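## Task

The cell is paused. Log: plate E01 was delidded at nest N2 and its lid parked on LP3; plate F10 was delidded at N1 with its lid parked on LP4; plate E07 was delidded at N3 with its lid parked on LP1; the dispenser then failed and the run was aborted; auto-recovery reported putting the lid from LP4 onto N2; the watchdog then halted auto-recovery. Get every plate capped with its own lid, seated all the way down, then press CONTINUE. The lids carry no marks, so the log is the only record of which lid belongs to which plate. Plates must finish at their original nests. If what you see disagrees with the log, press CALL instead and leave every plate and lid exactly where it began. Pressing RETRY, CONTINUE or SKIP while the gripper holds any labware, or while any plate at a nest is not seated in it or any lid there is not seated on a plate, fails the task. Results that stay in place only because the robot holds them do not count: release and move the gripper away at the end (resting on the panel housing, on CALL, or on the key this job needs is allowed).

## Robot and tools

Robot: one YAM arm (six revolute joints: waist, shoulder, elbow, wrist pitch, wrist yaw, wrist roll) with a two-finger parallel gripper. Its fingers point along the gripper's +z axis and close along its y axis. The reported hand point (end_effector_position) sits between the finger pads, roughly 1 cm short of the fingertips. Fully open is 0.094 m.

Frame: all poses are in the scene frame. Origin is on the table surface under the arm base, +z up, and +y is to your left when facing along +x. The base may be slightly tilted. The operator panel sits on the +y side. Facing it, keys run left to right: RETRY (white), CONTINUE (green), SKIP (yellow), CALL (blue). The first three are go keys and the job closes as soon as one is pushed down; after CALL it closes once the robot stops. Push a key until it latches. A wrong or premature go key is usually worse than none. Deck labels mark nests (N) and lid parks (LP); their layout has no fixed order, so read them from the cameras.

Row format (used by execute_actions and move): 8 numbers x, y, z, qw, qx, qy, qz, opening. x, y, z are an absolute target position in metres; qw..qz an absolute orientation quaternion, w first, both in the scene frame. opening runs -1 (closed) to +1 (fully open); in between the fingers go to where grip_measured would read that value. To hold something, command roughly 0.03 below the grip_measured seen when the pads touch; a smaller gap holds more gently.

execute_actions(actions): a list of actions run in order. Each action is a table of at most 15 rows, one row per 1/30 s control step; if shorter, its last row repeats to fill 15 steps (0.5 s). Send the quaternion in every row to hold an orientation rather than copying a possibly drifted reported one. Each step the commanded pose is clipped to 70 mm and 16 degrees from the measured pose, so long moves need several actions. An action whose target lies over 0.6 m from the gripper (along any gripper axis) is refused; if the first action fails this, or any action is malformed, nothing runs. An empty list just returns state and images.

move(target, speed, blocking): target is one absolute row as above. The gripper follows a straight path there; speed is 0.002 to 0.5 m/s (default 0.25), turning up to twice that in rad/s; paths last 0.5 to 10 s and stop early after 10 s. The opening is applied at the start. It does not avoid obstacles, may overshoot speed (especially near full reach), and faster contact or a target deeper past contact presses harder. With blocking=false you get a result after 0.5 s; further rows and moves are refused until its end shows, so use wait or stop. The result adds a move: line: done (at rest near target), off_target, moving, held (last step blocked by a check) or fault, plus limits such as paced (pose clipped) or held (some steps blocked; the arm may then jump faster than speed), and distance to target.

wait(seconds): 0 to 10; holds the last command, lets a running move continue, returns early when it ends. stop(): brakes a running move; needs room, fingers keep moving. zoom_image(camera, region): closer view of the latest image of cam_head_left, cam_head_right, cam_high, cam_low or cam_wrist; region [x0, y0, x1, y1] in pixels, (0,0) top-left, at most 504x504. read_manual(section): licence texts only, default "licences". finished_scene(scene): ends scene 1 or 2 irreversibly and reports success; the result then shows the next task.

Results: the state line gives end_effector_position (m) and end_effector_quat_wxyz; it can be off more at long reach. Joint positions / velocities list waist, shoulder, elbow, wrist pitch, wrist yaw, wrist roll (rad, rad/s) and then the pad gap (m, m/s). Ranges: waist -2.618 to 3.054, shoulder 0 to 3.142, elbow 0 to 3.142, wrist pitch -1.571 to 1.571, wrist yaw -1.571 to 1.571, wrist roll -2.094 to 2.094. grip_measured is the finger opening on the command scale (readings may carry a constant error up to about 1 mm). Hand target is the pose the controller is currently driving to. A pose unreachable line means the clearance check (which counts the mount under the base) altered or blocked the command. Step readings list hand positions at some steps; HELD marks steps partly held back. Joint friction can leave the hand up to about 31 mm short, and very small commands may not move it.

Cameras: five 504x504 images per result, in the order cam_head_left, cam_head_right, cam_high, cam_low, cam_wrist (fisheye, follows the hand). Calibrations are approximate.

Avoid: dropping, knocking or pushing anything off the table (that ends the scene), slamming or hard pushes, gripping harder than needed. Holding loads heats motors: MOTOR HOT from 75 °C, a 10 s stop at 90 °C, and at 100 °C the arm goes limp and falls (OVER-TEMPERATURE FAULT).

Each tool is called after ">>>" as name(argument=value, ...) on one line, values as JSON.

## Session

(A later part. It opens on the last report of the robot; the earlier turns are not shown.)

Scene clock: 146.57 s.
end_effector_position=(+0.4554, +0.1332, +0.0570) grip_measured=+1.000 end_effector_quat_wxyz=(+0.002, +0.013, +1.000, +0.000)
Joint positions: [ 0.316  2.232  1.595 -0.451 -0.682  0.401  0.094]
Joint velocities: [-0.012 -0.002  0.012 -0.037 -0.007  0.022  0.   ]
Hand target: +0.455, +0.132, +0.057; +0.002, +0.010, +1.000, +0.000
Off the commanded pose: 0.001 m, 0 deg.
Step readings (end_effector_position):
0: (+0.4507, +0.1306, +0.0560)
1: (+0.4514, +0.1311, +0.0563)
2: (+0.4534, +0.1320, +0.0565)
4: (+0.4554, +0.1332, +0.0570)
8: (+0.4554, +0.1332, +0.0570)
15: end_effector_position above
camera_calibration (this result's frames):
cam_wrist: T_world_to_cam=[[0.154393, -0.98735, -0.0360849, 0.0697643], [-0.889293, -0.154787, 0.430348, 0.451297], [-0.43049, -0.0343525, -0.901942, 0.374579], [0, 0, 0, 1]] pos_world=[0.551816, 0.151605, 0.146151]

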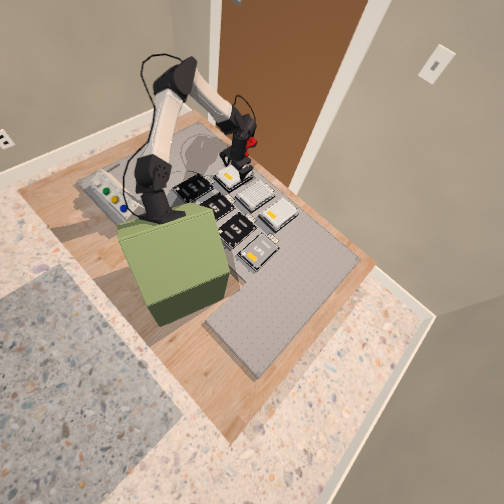

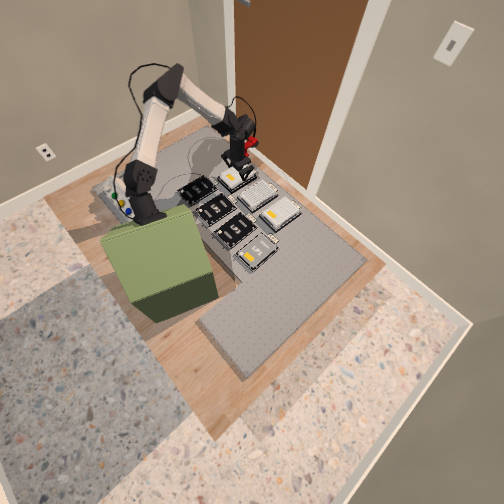

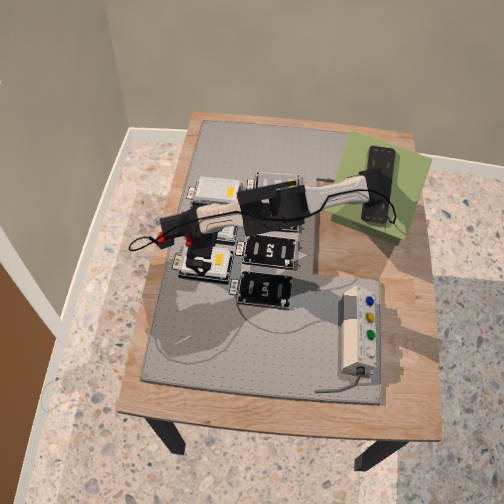

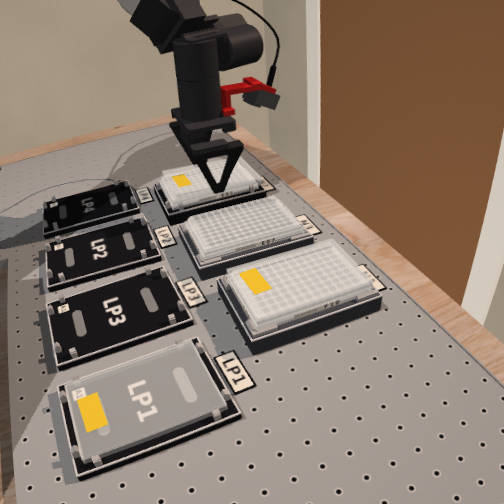

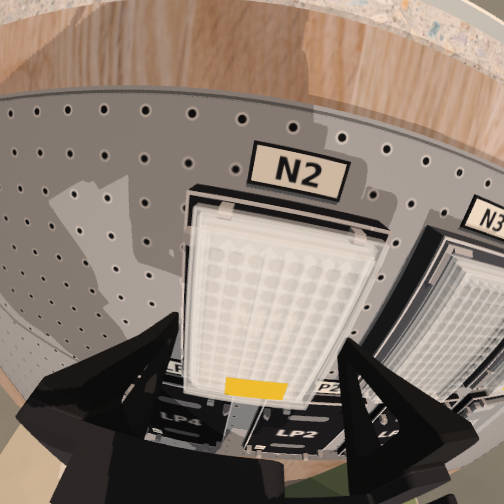

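>>> execute_actions(actions=[[[0.4554,0.1332,0.057,0.002,0.011,1,0,0.765]],[[0.437,0.1325,0.0585,-0.010,0.011,1,0,0.765],[0.437,0.1325,0.0585,-0.010,0.011,1,0,0.765],[0.452,0.1322,0.057,0.002,0.011,1,0,0.765]]])

>>> zoom_image(camera="cam_wrist", region=[150,130,410,390])

Scene clock: 148.03 s.
end_effector_position=(+0.4501, +0.1314, +0.0576) grip_measured=+0.786 end_effector_quat_wxyz=(-0.001, +0.014, +1.000, -0.002)
Joint positions: [ 0.316  2.221  1.572 -0.45  -0.68   0.397  0.084]
Joint velocities: [-0.002 -0.002  0.002  0.007  0.11   0.007 -0.   ]
Hand target: +0.452, +0.132, +0.057; +0.002, +0.011, +1.000, +0.000
Off the commanded pose: 0.002 m, 1 deg.
Step readings (end_effector_position; steps 1 to 15: 1st action; 16 to 30: 2nd action):
0: (+0.4554, +0.1332, +0.0570)
1: (+0.4554, +0.1332, +0.0570)
2: (+0.4554, +0.1329, +0.0570)
4: (+0.4555, +0.1328, +0.0570)
8: (+0.4555, +0.1328, +0.0570)
15: (+0.4555, +0.1328, +0.0570)
16: (+0.4544, +0.1324, +0.0571)
17: (+0.4516, +0.1317, +0.0575)
19: (+0.4501, +0.1314, +0.0576)
23: (+0.4501, +0.1314, +0.0576)
30: end_effector_position above
camera_calibration (this result's frames):
cam_wrist: T_world_to_cam=[[0.151502, -0.98791, -0.0328674, 0.0700124], [-0.886712, -0.150526, 0.437132, 0.443917], [-0.436794, -0.0370825, -0.898797, 0.375809], [0, 0, 0, 1]] pos_world=[0.54717, 0.149923, 0.146026]

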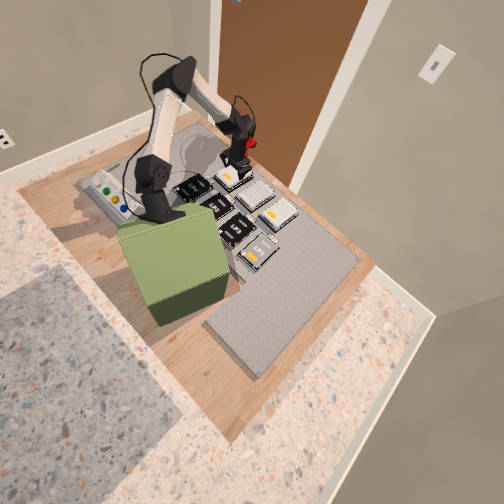

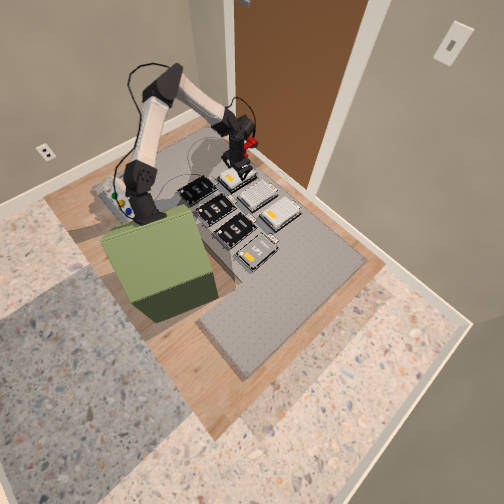

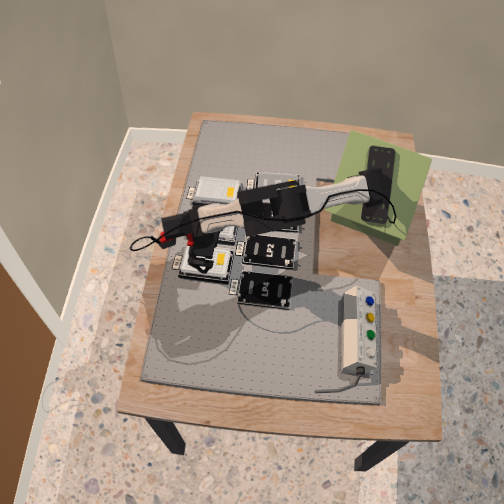

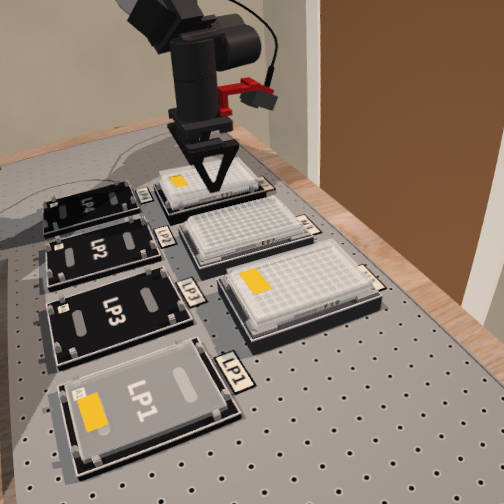

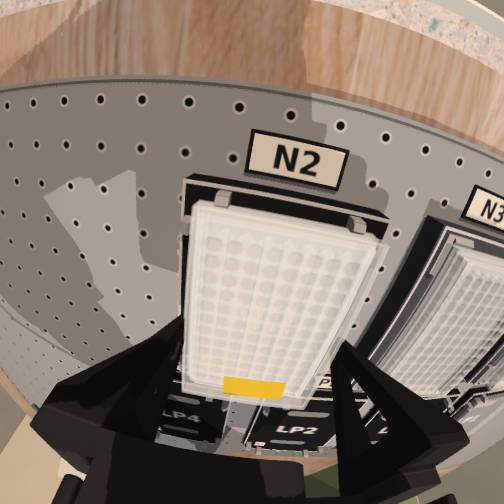

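Region (150, 130, 410, 390) of cam_wrist's 504x504 image, scaled by 1.938, with more detail than that image has.

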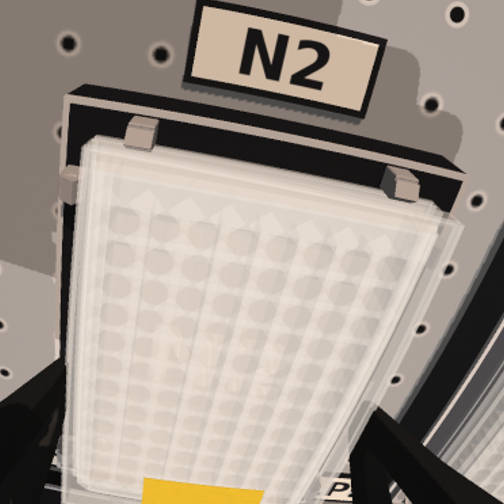

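>>> execute_actions(actions=[[[0.467,0.1335,0.058,0.014,0.009,1,0,0.765],[0.4522,0.1325,0.0575,0.002,0.010,1,0,0.765]]])

>>> zoom_image(camera="cam_wrist", region=[150,130,410,390])

Scene clock: 148.80 s.
end_effector_position=(+0.4512, +0.1320, +0.0578) grip_measured=+0.786 end_effector_quat_wxyz=(-0.000, +0.013, +1.000, -0.001)
Joint positions: [ 0.316  2.222  1.577 -0.451 -0.68   0.397  0.084]
Joint velocities: [-0.002 -0.007 -0.002  0.007  0.007  0.022  0.   ]
Hand target: +0.452, +0.132, +0.058; +0.002, +0.010, +1.000, -0.000
Off the commanded pose: 0.001 m, 0 deg.
Step readings (end_effector_position):
0: (+0.4501, +0.1314, +0.0576)
1: (+0.4507, +0.1318, +0.0578)
2: (+0.4509, +0.1319, +0.0578)
4: (+0.4512, +0.1320, +0.0578)
8: (+0.4512, +0.1320, +0.0578)
15: end_effector_position above
camera_calibration (this result's frames):
cam_wrist: T_world_to_cam=[[0.153231, -0.987629, -0.033316, 0.0696363], [-0.887298, -0.152349, 0.435306, 0.445557], [-0.434996, -0.037141, -0.899666, 0.375725], [0, 0, 0, 1]] pos_world=[0.548111, 0.15061, 0.146393]

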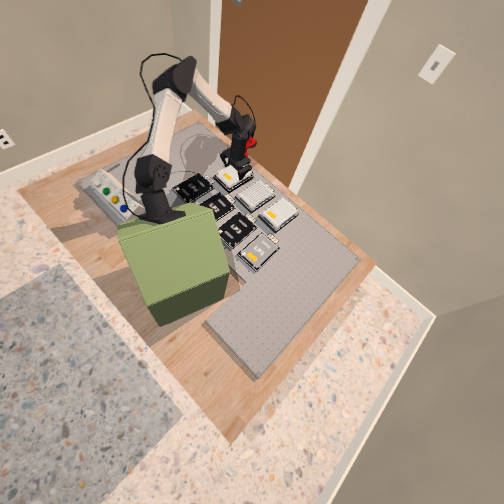

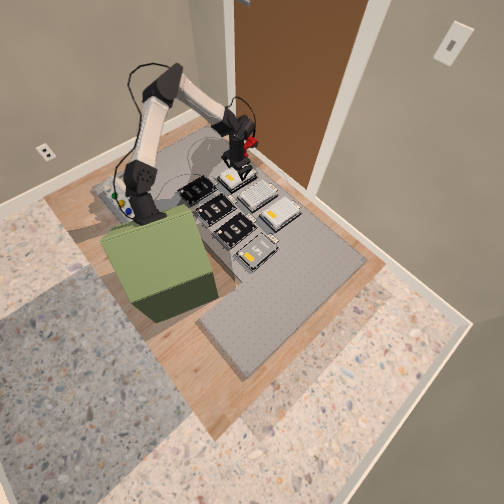

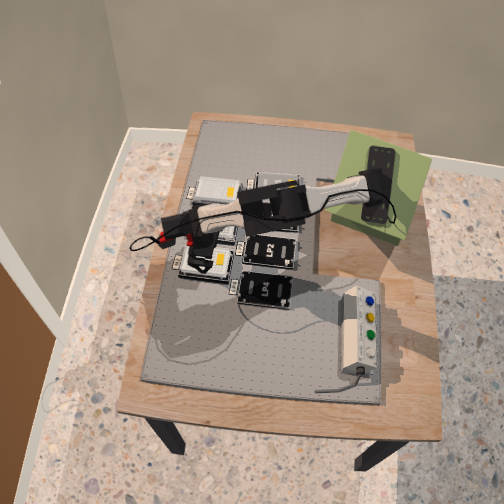

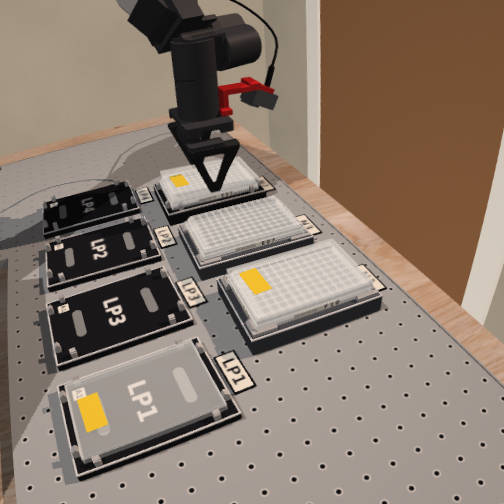

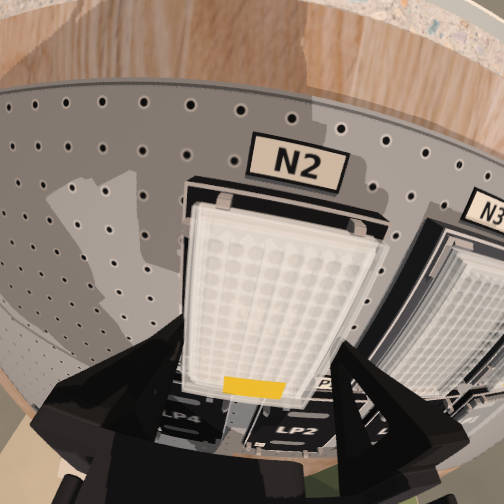

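Region (150, 130, 410, 390) of cam_wrist's 504x504 image, scaled by 1.938, with more detail than that image has.

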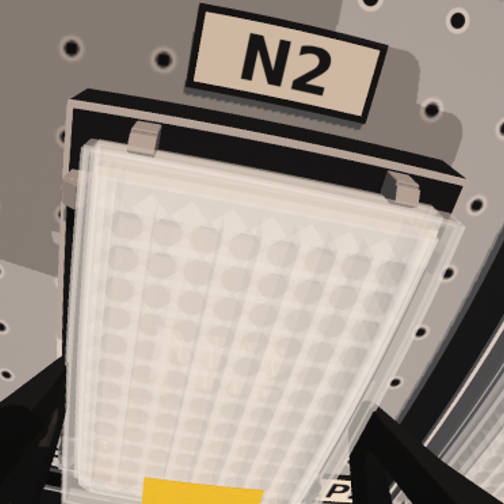

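>>> execute_actions(actions=[[[0.4505,0.1325,0.030,0.000,0.010,1,0,0.765],[0.4520,0.1325,0.055,0.000,0.010,1,0,0.765]]])

>>> zoom_image(camera="cam_wrist", region=[150,130,410,390])

Scene clock: 149.77 s.
end_effector_position=(+0.4530, +0.1320, +0.0566) grip_measured=+0.786 end_effector_quat_wxyz=(+0.003, +0.012, +1.000, -0.000)
Joint positions: [ 0.316  2.225  1.577 -0.438 -0.679  0.402  0.084]
Joint velocities: [-0.002  0.007 -0.012  0.022  0.037  0.007  0.001]
Hand target: +0.452, +0.133, +0.055; +0.000, +0.010, +1.000, +0.000
Off the commanded pose: 0.002 m, 0 deg.
Step readings (end_effector_position):
0: (+0.4512, +0.1320, +0.0578)
1: (+0.4518, +0.1320, +0.0565)
2: (+0.4524, +0.1321, +0.0564)
4: (+0.4530, +0.1320, +0.0566)
8: (+0.4530, +0.1320, +0.0566)
15: end_effector_position above
camera_calibration (this result's frames):
cam_wrist: T_world_to_cam=[[0.155268, -0.987283, -0.0341183, 0.0684288], [-0.890073, -0.154796, 0.428728, 0.449658], [-0.428557, -0.0362001, -0.902789, 0.372628], [0, 0, 0, 1]] pos_world=[0.549297, 0.150653, 0.145958]

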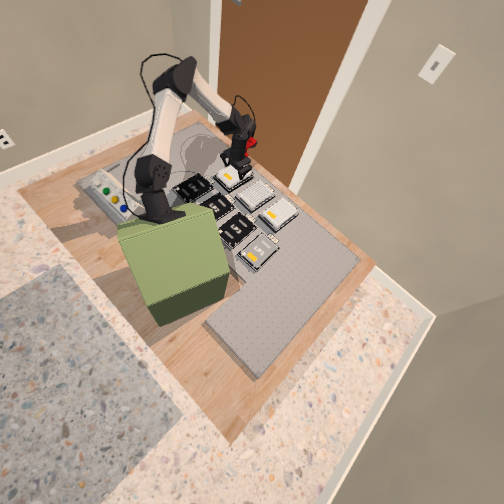

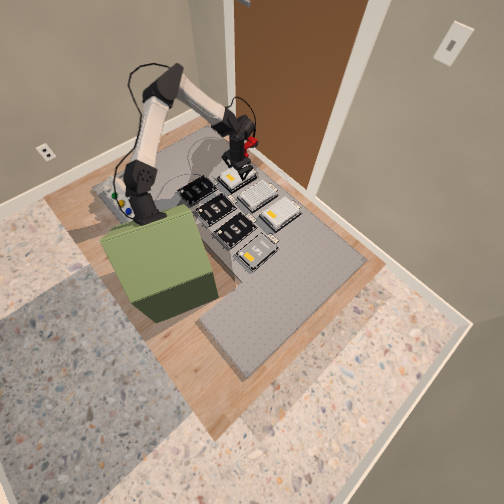

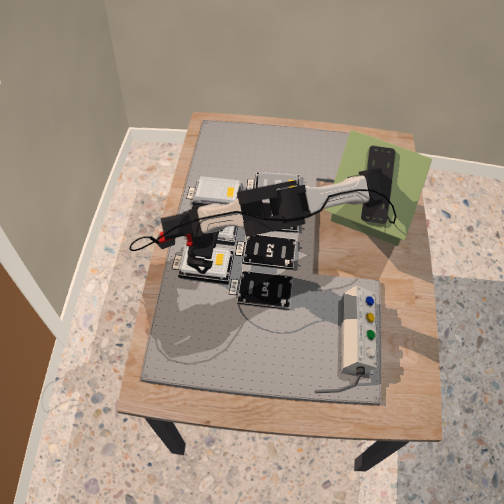

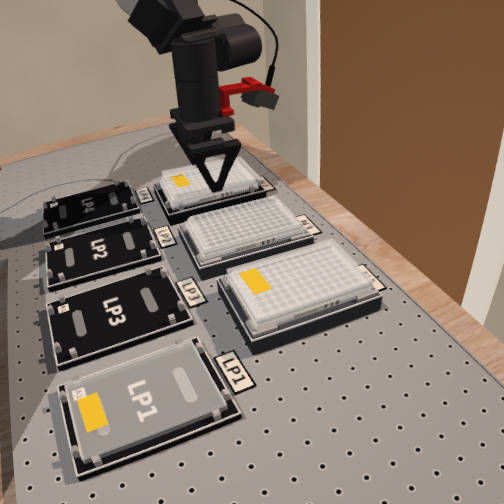

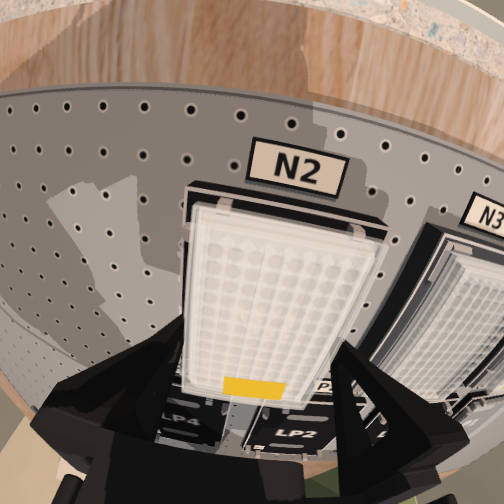

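Region (150, 130, 410, 390) of cam_wrist's 504x504 image, scaled by 1.938, with more detail than that image has.

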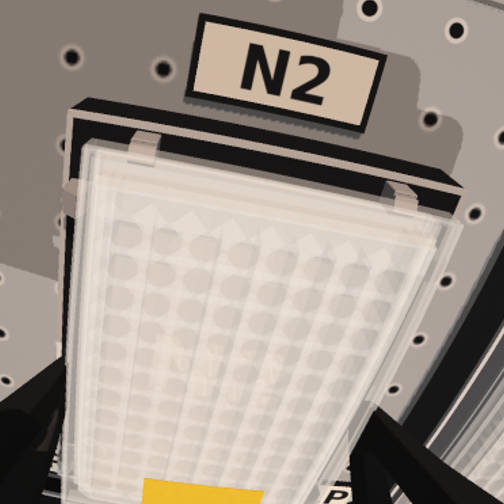

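>>> zoom_image(camera="cam_low", region=[150,150,280,230])

>>> zoom_image(camera="cam_high", region=[160,220,260,300])

Region (150, 150, 280, 230) of cam_low's 504x504 image, scaled by 3.877, with more detail than that image has; it fills the top 310 rows of this view, and the rest is white.

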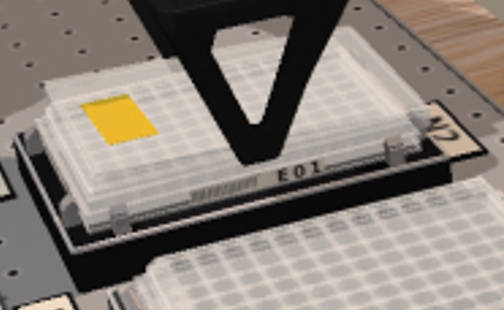

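Region (160, 220, 260, 300) of cam_high's 504x504 image, scaled by 5.040, with more detail than that image has; it fills the top 403 rows of this view, and the rest is white.

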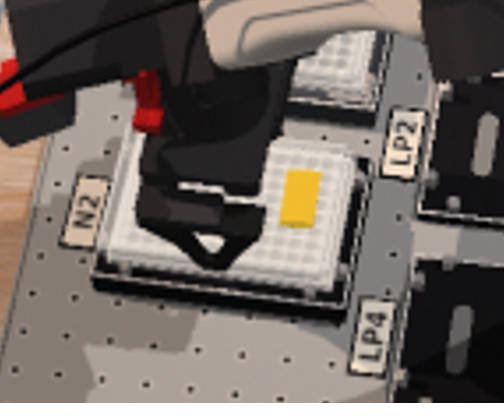

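>>> execute_actions(actions=[[[0.4530,0.132,0.0575,0.003,0.011,1,0,1]]])

>>> zoom_image(camera="cam_wrist", region=[150,130,410,390])

>>> zoom_image(camera="cam_low", region=[150,150,280,230])

Scene clock: 151.17 s.
end_effector_position=(+0.4530, +0.1320, +0.0566) grip_measured=+1.000 end_effector_quat_wxyz=(+0.003, +0.012, +1.000, -0.000)
Joint positions: [ 0.316  2.225  1.577 -0.438 -0.679  0.402  0.094]
Joint velocities: [-0.002 -0.002  0.007 -0.007 -0.007 -0.007  0.   ]
Hand target: +0.453, +0.132, +0.057; +0.003, +0.011, +1.000, +0.000
Off the commanded pose: 0.001 m, 0 deg.
Step readings (end_effector_position):
0: (+0.4530, +0.1320, +0.0566)
1: (+0.4530, +0.1320, +0.0566)
2: (+0.4530, +0.1320, +0.0566)
4: (+0.4530, +0.1320, +0.0566)
8: (+0.4530, +0.1320, +0.0566)
15: end_effector_position above
camera_calibration (this result's frames):
cam_wrist: T_world_to_cam=[[0.155268, -0.987283, -0.0341183, 0.0684288], [-0.890073, -0.154796, 0.428728, 0.449658], [-0.428557, -0.0362001, -0.902789, 0.372628], [0, 0, 0, 1]] pos_world=[0.549297, 0.150653, 0.145958]

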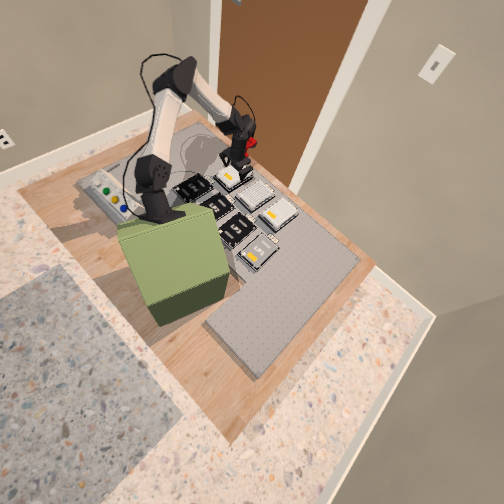

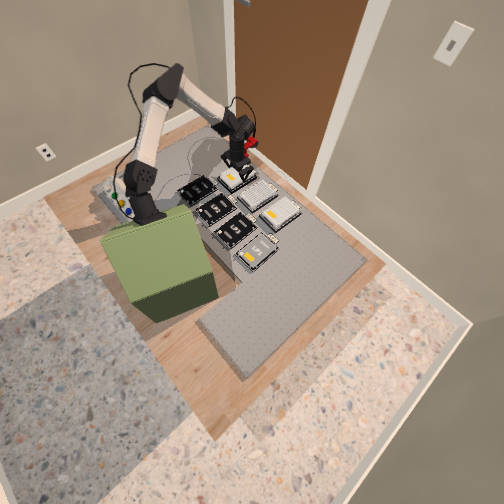

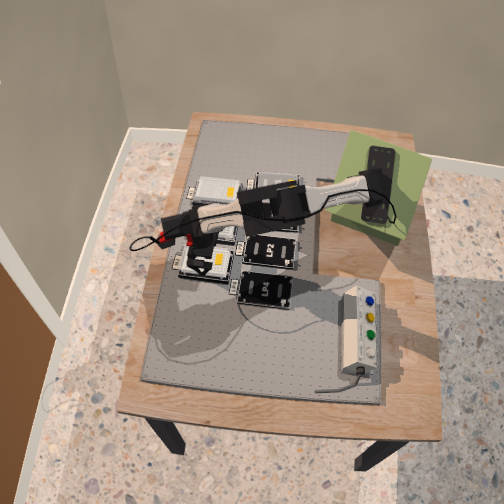

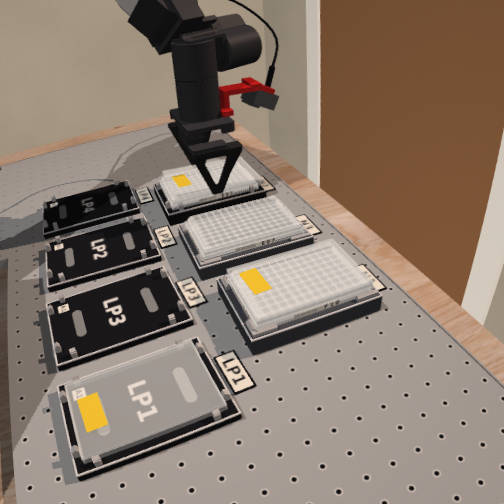

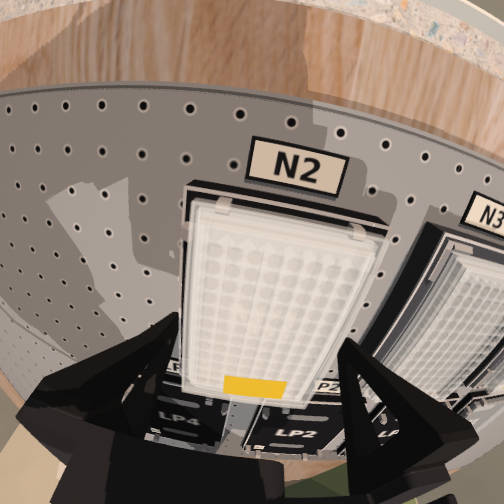

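Region (150, 130, 410, 390) of cam_wrist's 504x504 image, scaled by 1.938, with more detail than that image has.

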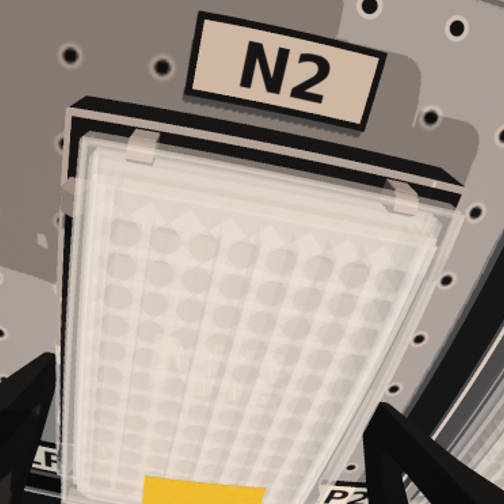

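Region (150, 150, 280, 230) of cam_low's 504x504 image, scaled by 3.877, with more detail than that image has; it fills the top 310 rows of this view, and the rest is white.

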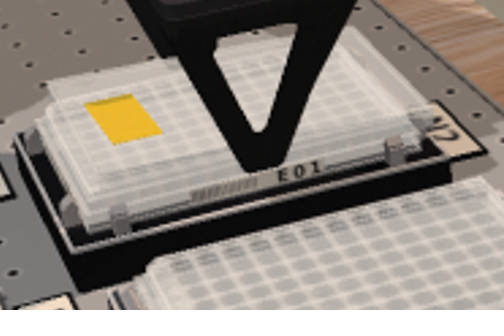

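>>> execute_actions(actions=[[[0.453,0.132,0.11,0.0,0.011,1,0,1]],[[0.453,0.132,0.115,0.0,0.011,1,0,1]]])

>>> zoom_image(camera="cam_wrist", region=[150,130,410,390])

>>> zoom_image(camera="cam_low", region=[150,150,280,230])

>>> zoom_image(camera="cam_low", region=[210,230,390,350])

Scene clock: 154.70 s.
end_effector_position=(+0.4529, +0.1297, +0.1117) grip_measured=+1.000 end_effector_quat_wxyz=(+0.002, +0.012, +1.000, -0.003)
Joint positions: [ 0.233  2.123  1.577 -0.609 -0.712  0.299  0.094]
Joint velocities: [-0.007 -0.007 -0.007 -0.066 -0.051 -0.037  0.   ]
Hand target: +0.453, +0.132, +0.115; +0.000, +0.011, +1.000, +0.000
Off the commanded pose: 0.004 m, 0 deg.
Step readings (end_effector_position; steps 1 to 15: 1st action; 16 to 30: 2nd action):
0: (+0.4530, +0.1320, +0.0566)
1: (+0.4525, +0.1322, +0.0603)
2: (+0.4504, +0.1320, +0.0662)
4: (+0.4546, +0.1318, +0.0840)
8: (+0.4639, +0.1319, +0.1106)
15: (+0.4581, +0.1305, +0.1118)
16: (+0.4572, +0.1303, +0.1118)
17: (+0.4564, +0.1301, +0.1118)
19: (+0.4550, +0.1300, +0.1118)
23: (+0.4536, +0.1298, +0.1118)
30: end_effector_position above
camera_calibration (this result's frames):
cam_wrist: T_world_to_cam=[[0.155375, -0.987412, -0.0295897, 0.0674695], [-0.888468, -0.152774, 0.432764, 0.42406], [-0.431837, -0.0409514, -0.901021, 0.424113], [0, 0, 0, 1]] pos_world=[0.549428, 0.148774, 0.200614]

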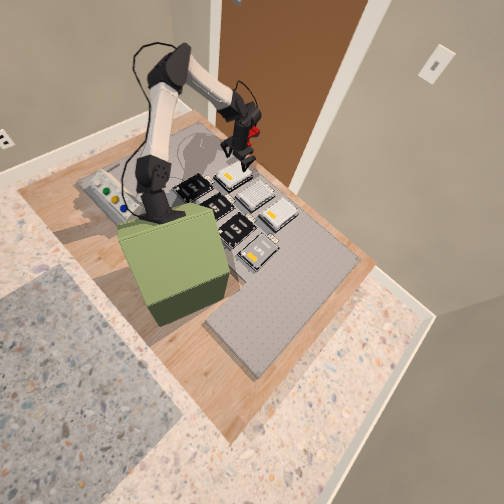

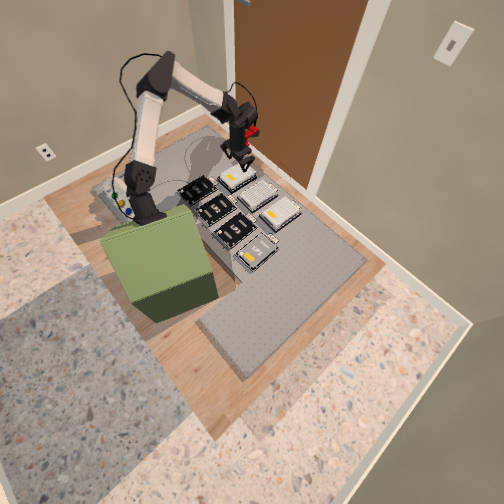

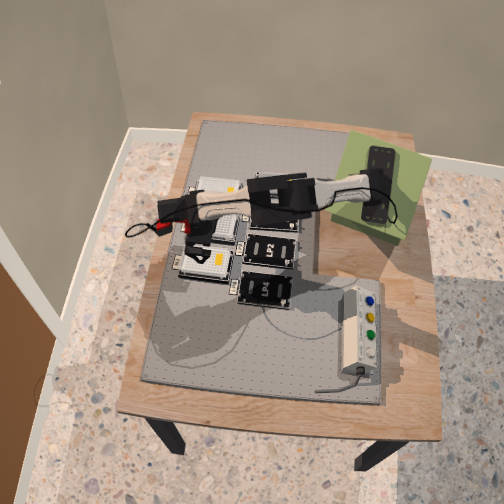

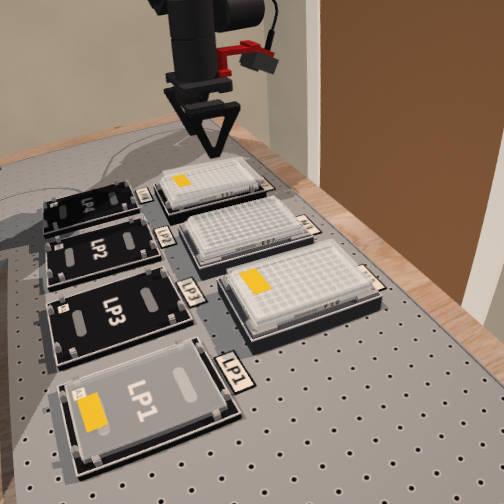

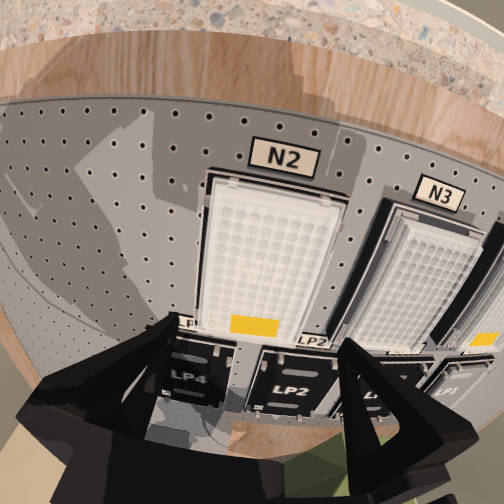

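Region (150, 130, 410, 390) of cam_wrist's 504x504 image, scaled by 1.938, with more detail than that image has.

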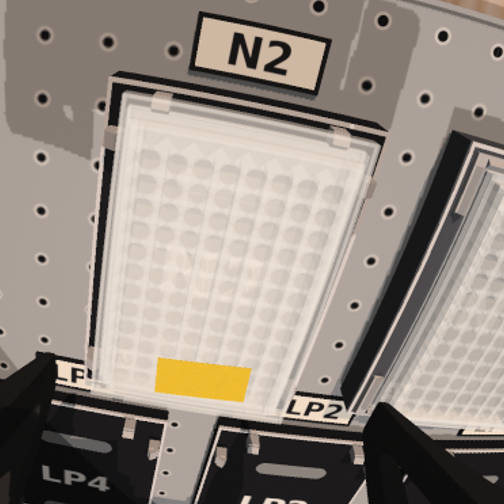

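Region (150, 150, 280, 230) of cam_low's 504x504 image, scaled by 3.877, with more detail than that image has; it fills the top 310 rows of this view, and the rest is white.

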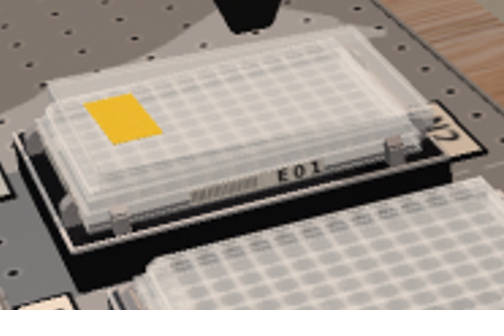

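Region (210, 230, 390, 350) of cam_low's 504x504 image, scaled by 2.800, with more detail than that image has.

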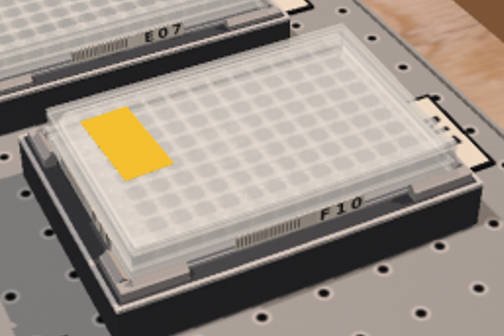

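>>> zoom_image(camera="cam_low", region=[200,150,270,200])

>>> zoom_image(camera="cam_head_right", region=[205,155,315,235])

Region (200, 150, 270, 200) of cam_low's 504x504 image, scaled by 7.200, with more detail than that image has; it fills the top 360 rows of this view, and the rest is white.

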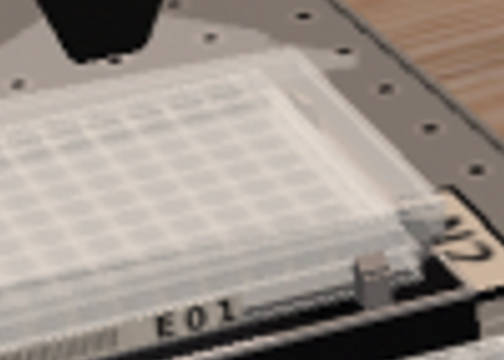

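Region (205, 155, 315, 235) of cam_head_right's 504x504 image, scaled by 4.582, with more detail than that image has; it fills the top 367 rows of this view, and the rest is white.

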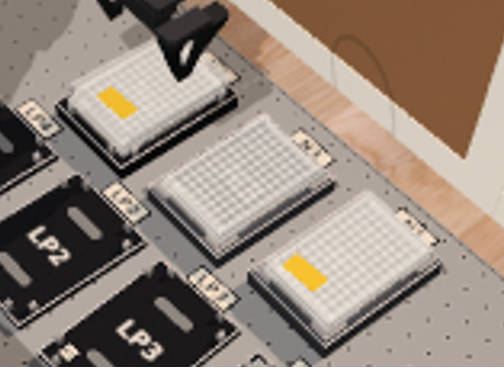

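>>> move(target=[0.423,0.157,0.09,0,0.011,1,0,1], speed=0.15)

>>> zoom_image(camera="cam_wrist", region=[170,60,430,320])

Scene clock: 164.20 s.
end_effector_position=(+0.4290, +0.1569, +0.0899) grip_measured=+1.000 end_effector_quat_wxyz=(-0.000, +0.010, +1.000, +0.003)
Joint positions: [ 0.323  2.061  1.459 -0.485 -0.685  0.4    0.094]
Joint velocities: [-0.007 -0.017  0.017 -0.007 -0.037  0.007  0.   ]
Hand target: +0.424, +0.157, +0.090; +0.000, +0.011, +1.000, -0.000
Off the commanded pose: 0.006 m, 0 deg.
move: done
camera_calibration (this result's frames):
cam_wrist: T_world_to_cam=[[0.160466, -0.986176, -0.0413319, 0.0961278], [-0.886179, -0.162383, 0.433957, 0.416868], [-0.434669, -0.033008, -0.899985, 0.395119], [0, 0, 0, 1]] pos_world=[0.52574, 0.175533, 0.178672]

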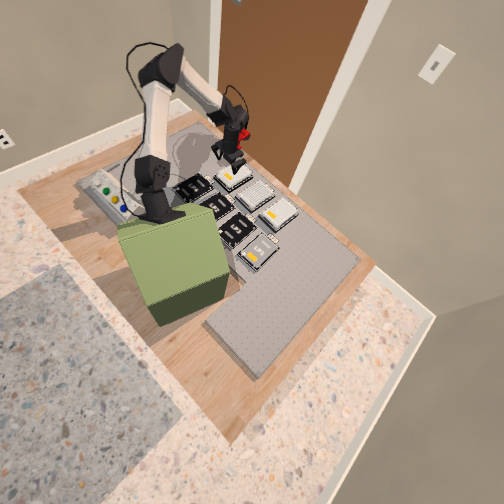

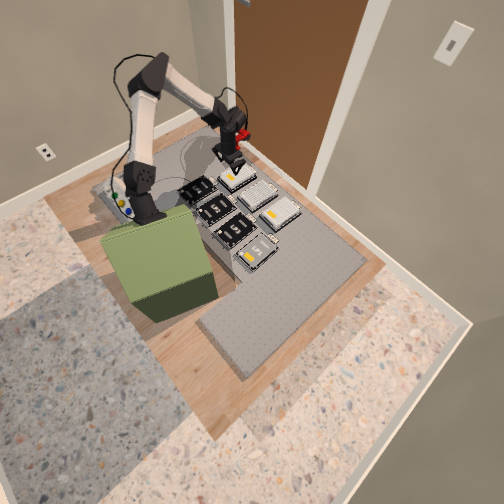

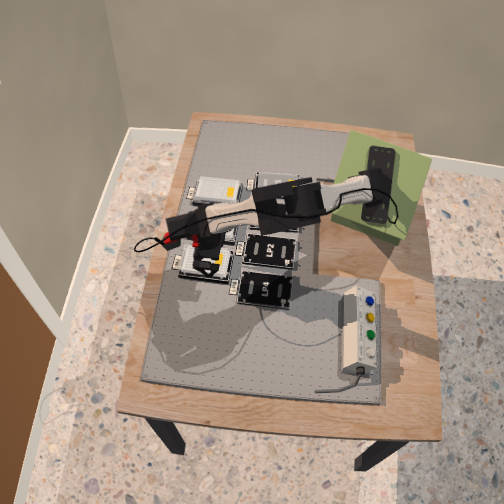

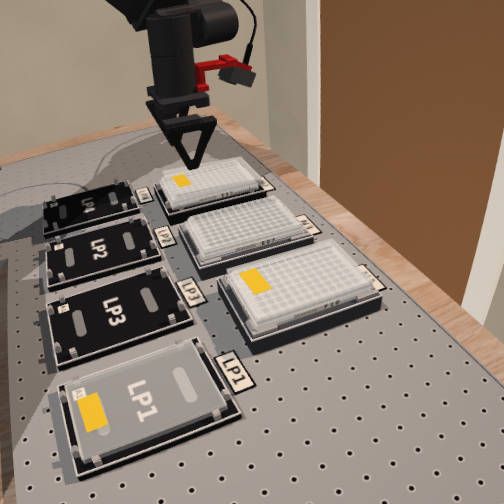

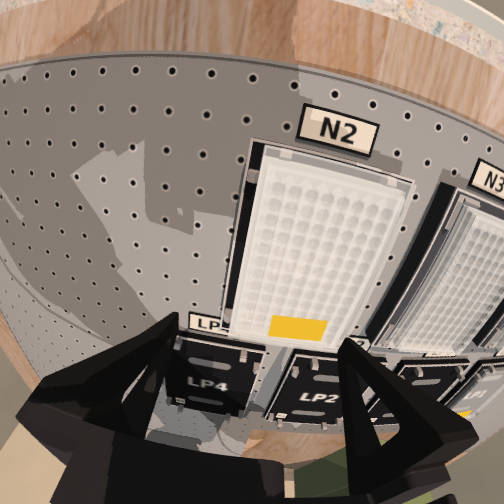

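Region (170, 60, 430, 320) of cam_wrist's 504x504 image, scaled by 1.938, with more detail than that image has.

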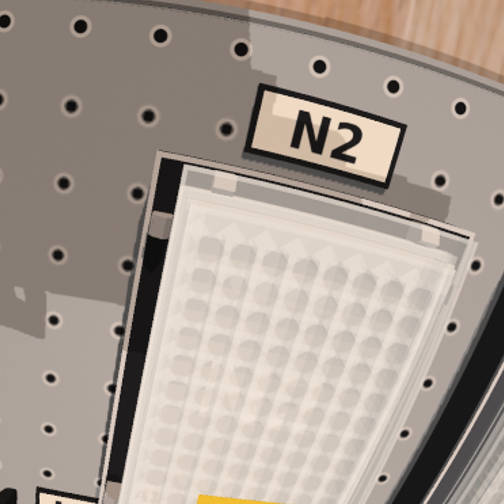

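>>> move(target=[0.465,0.134,0.074,0.004,0.011,1,0,1], speed=0.12)

Scene clock: 167.63 s.
end_effector_position=(+0.4605, +0.1357, +0.0736) grip_measured=+1.000 end_effector_quat_wxyz=(+0.006, +0.010, +1.000, -0.002)
Joint positions: [ 0.295  2.206  1.614 -0.505 -0.685  0.376  0.094]
Joint velocities: [-0.007 -0.007  0.012 -0.066  0.007 -0.037  0.   ]
Hand target: +0.465, +0.134, +0.074; +0.004, +0.011, +1.000, -0.000
Off the commanded pose: 0.005 m, 0 deg.
move: done
camera_calibration (this result's frames):
cam_wrist: T_world_to_cam=[[0.159225, -0.986775, -0.0303695, 0.0692749], [-0.891497, -0.156931, 0.424977, 0.450818], [-0.424123, -0.0405927, -0.904694, 0.389944], [0, 0, 0, 1]] pos_world=[0.556257, 0.154935, 0.163296]

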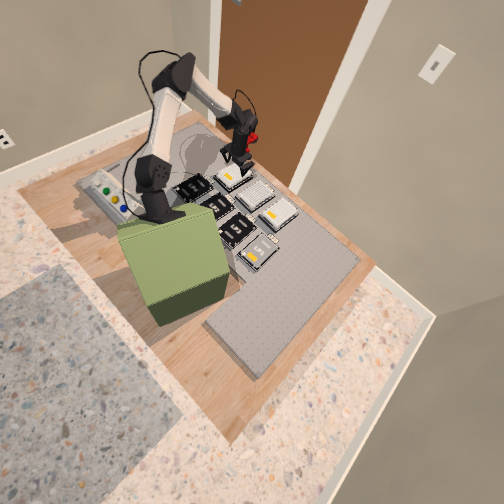

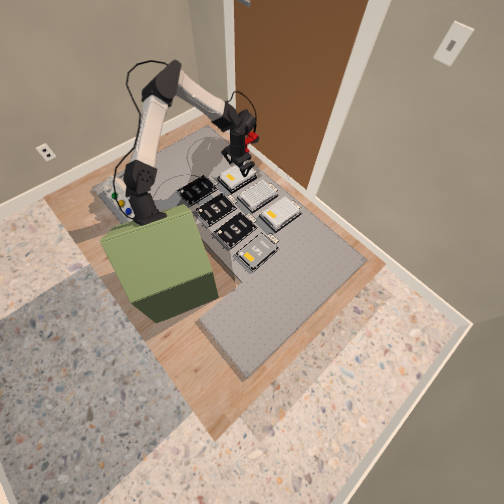

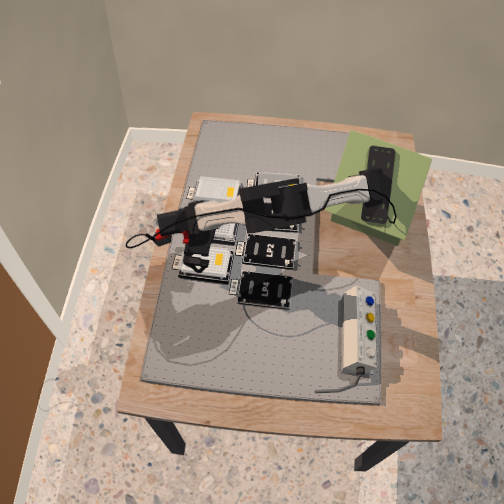

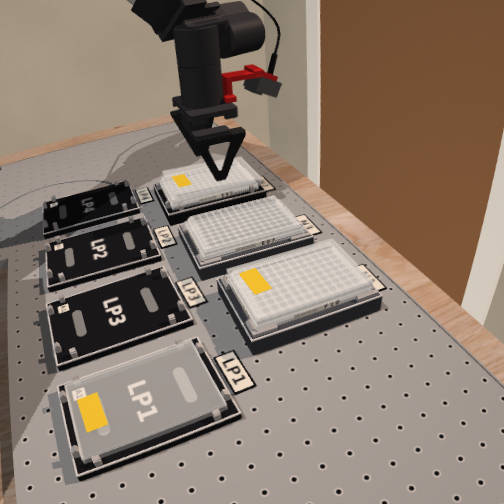

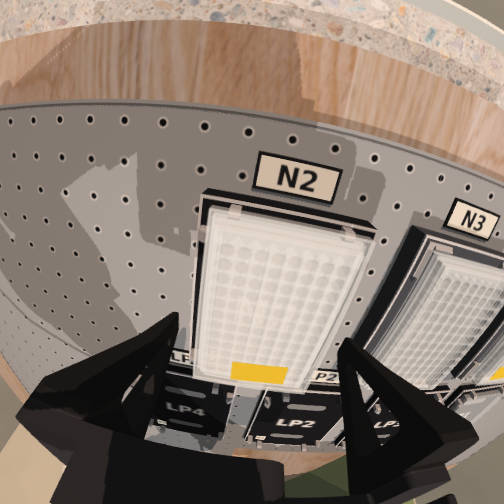

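>>> execute_actions(actions=[[[0.460,0.135,0.040,0.004,0.011,1,0,1],[0.460,0.135,0.040,0.004,0.011,1,0,1],[0.460,0.135,0.040,0.004,0.011,1,0,1],[0.460,0.135,0.058,0.004,0.011,1,0,1]]])

Scene clock: 168.47 s.
end_effector_position=(+0.4585, +0.1347, +0.0584) grip_measured=+1.000 end_effector_quat_wxyz=(+0.003, +0.010, +1.000, -0.000)
Joint positions: [ 0.315  2.237  1.615 -0.467 -0.681  0.394  0.094]
Joint velocities: [-0.002 -0.007  0.002  0.007 -0.066  0.022  0.   ]
Hand target: +0.460, +0.135, +0.058; +0.004, +0.011, +1.000, -0.000
Off the commanded pose: 0.002 m, 0 deg.
Step readings (end_effector_position):
0: (+0.4601, +0.1357, +0.0737)
1: (+0.4607, +0.1358, +0.0718)
2: (+0.4623, +0.1360, +0.0687)
4: (+0.4607, +0.1355, +0.0612)
8: (+0.4584, +0.1346, +0.0584)
15: end_effector_position above
camera_calibration (this result's frames):
cam_wrist: T_world_to_cam=[[0.159428, -0.986607, -0.0344985, 0.0682448], [-0.888899, -0.158666, 0.429748, 0.454101], [-0.429466, -0.0378483, -0.902289, 0.377282], [0, 0, 0, 1]] pos_world=[0.554799, 0.153661, 0.147623]

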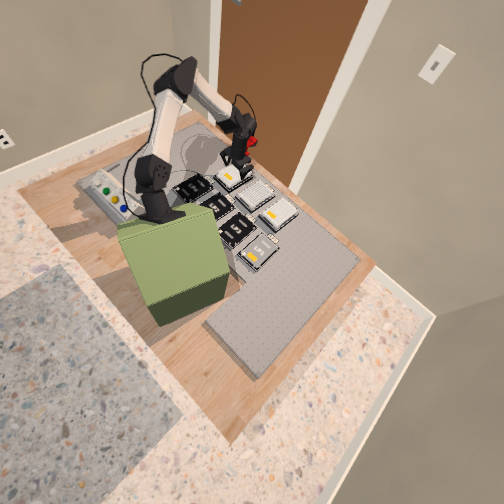

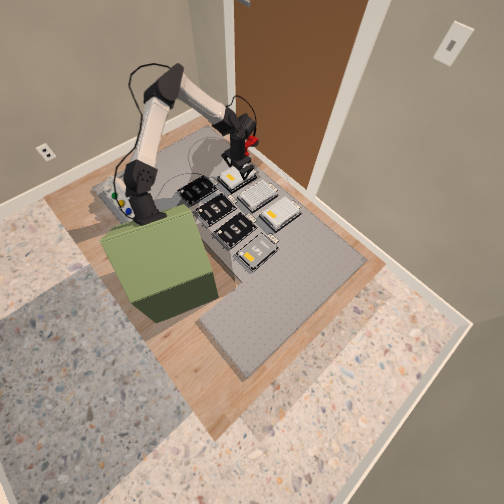

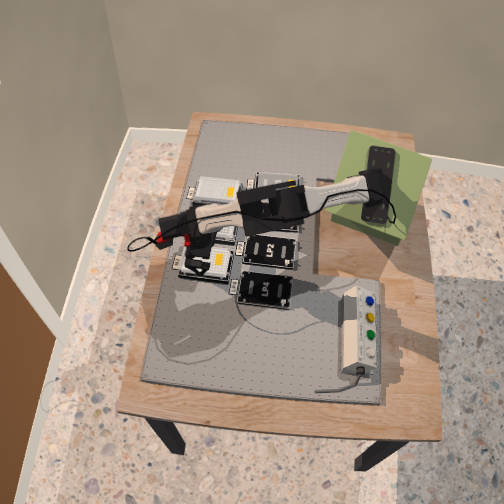

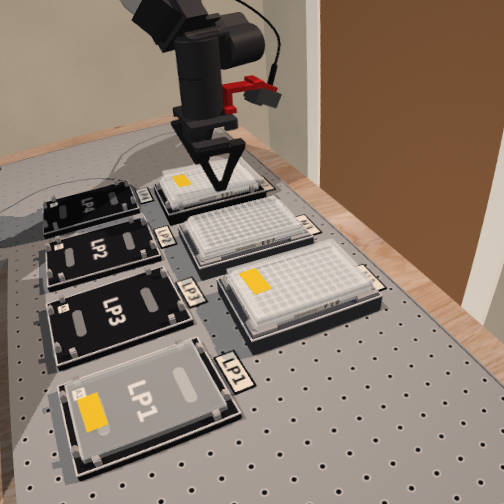

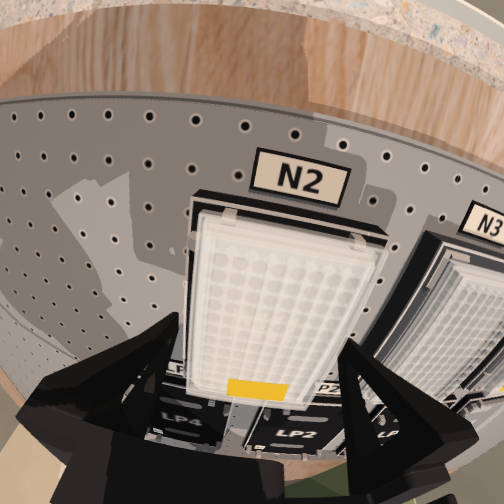

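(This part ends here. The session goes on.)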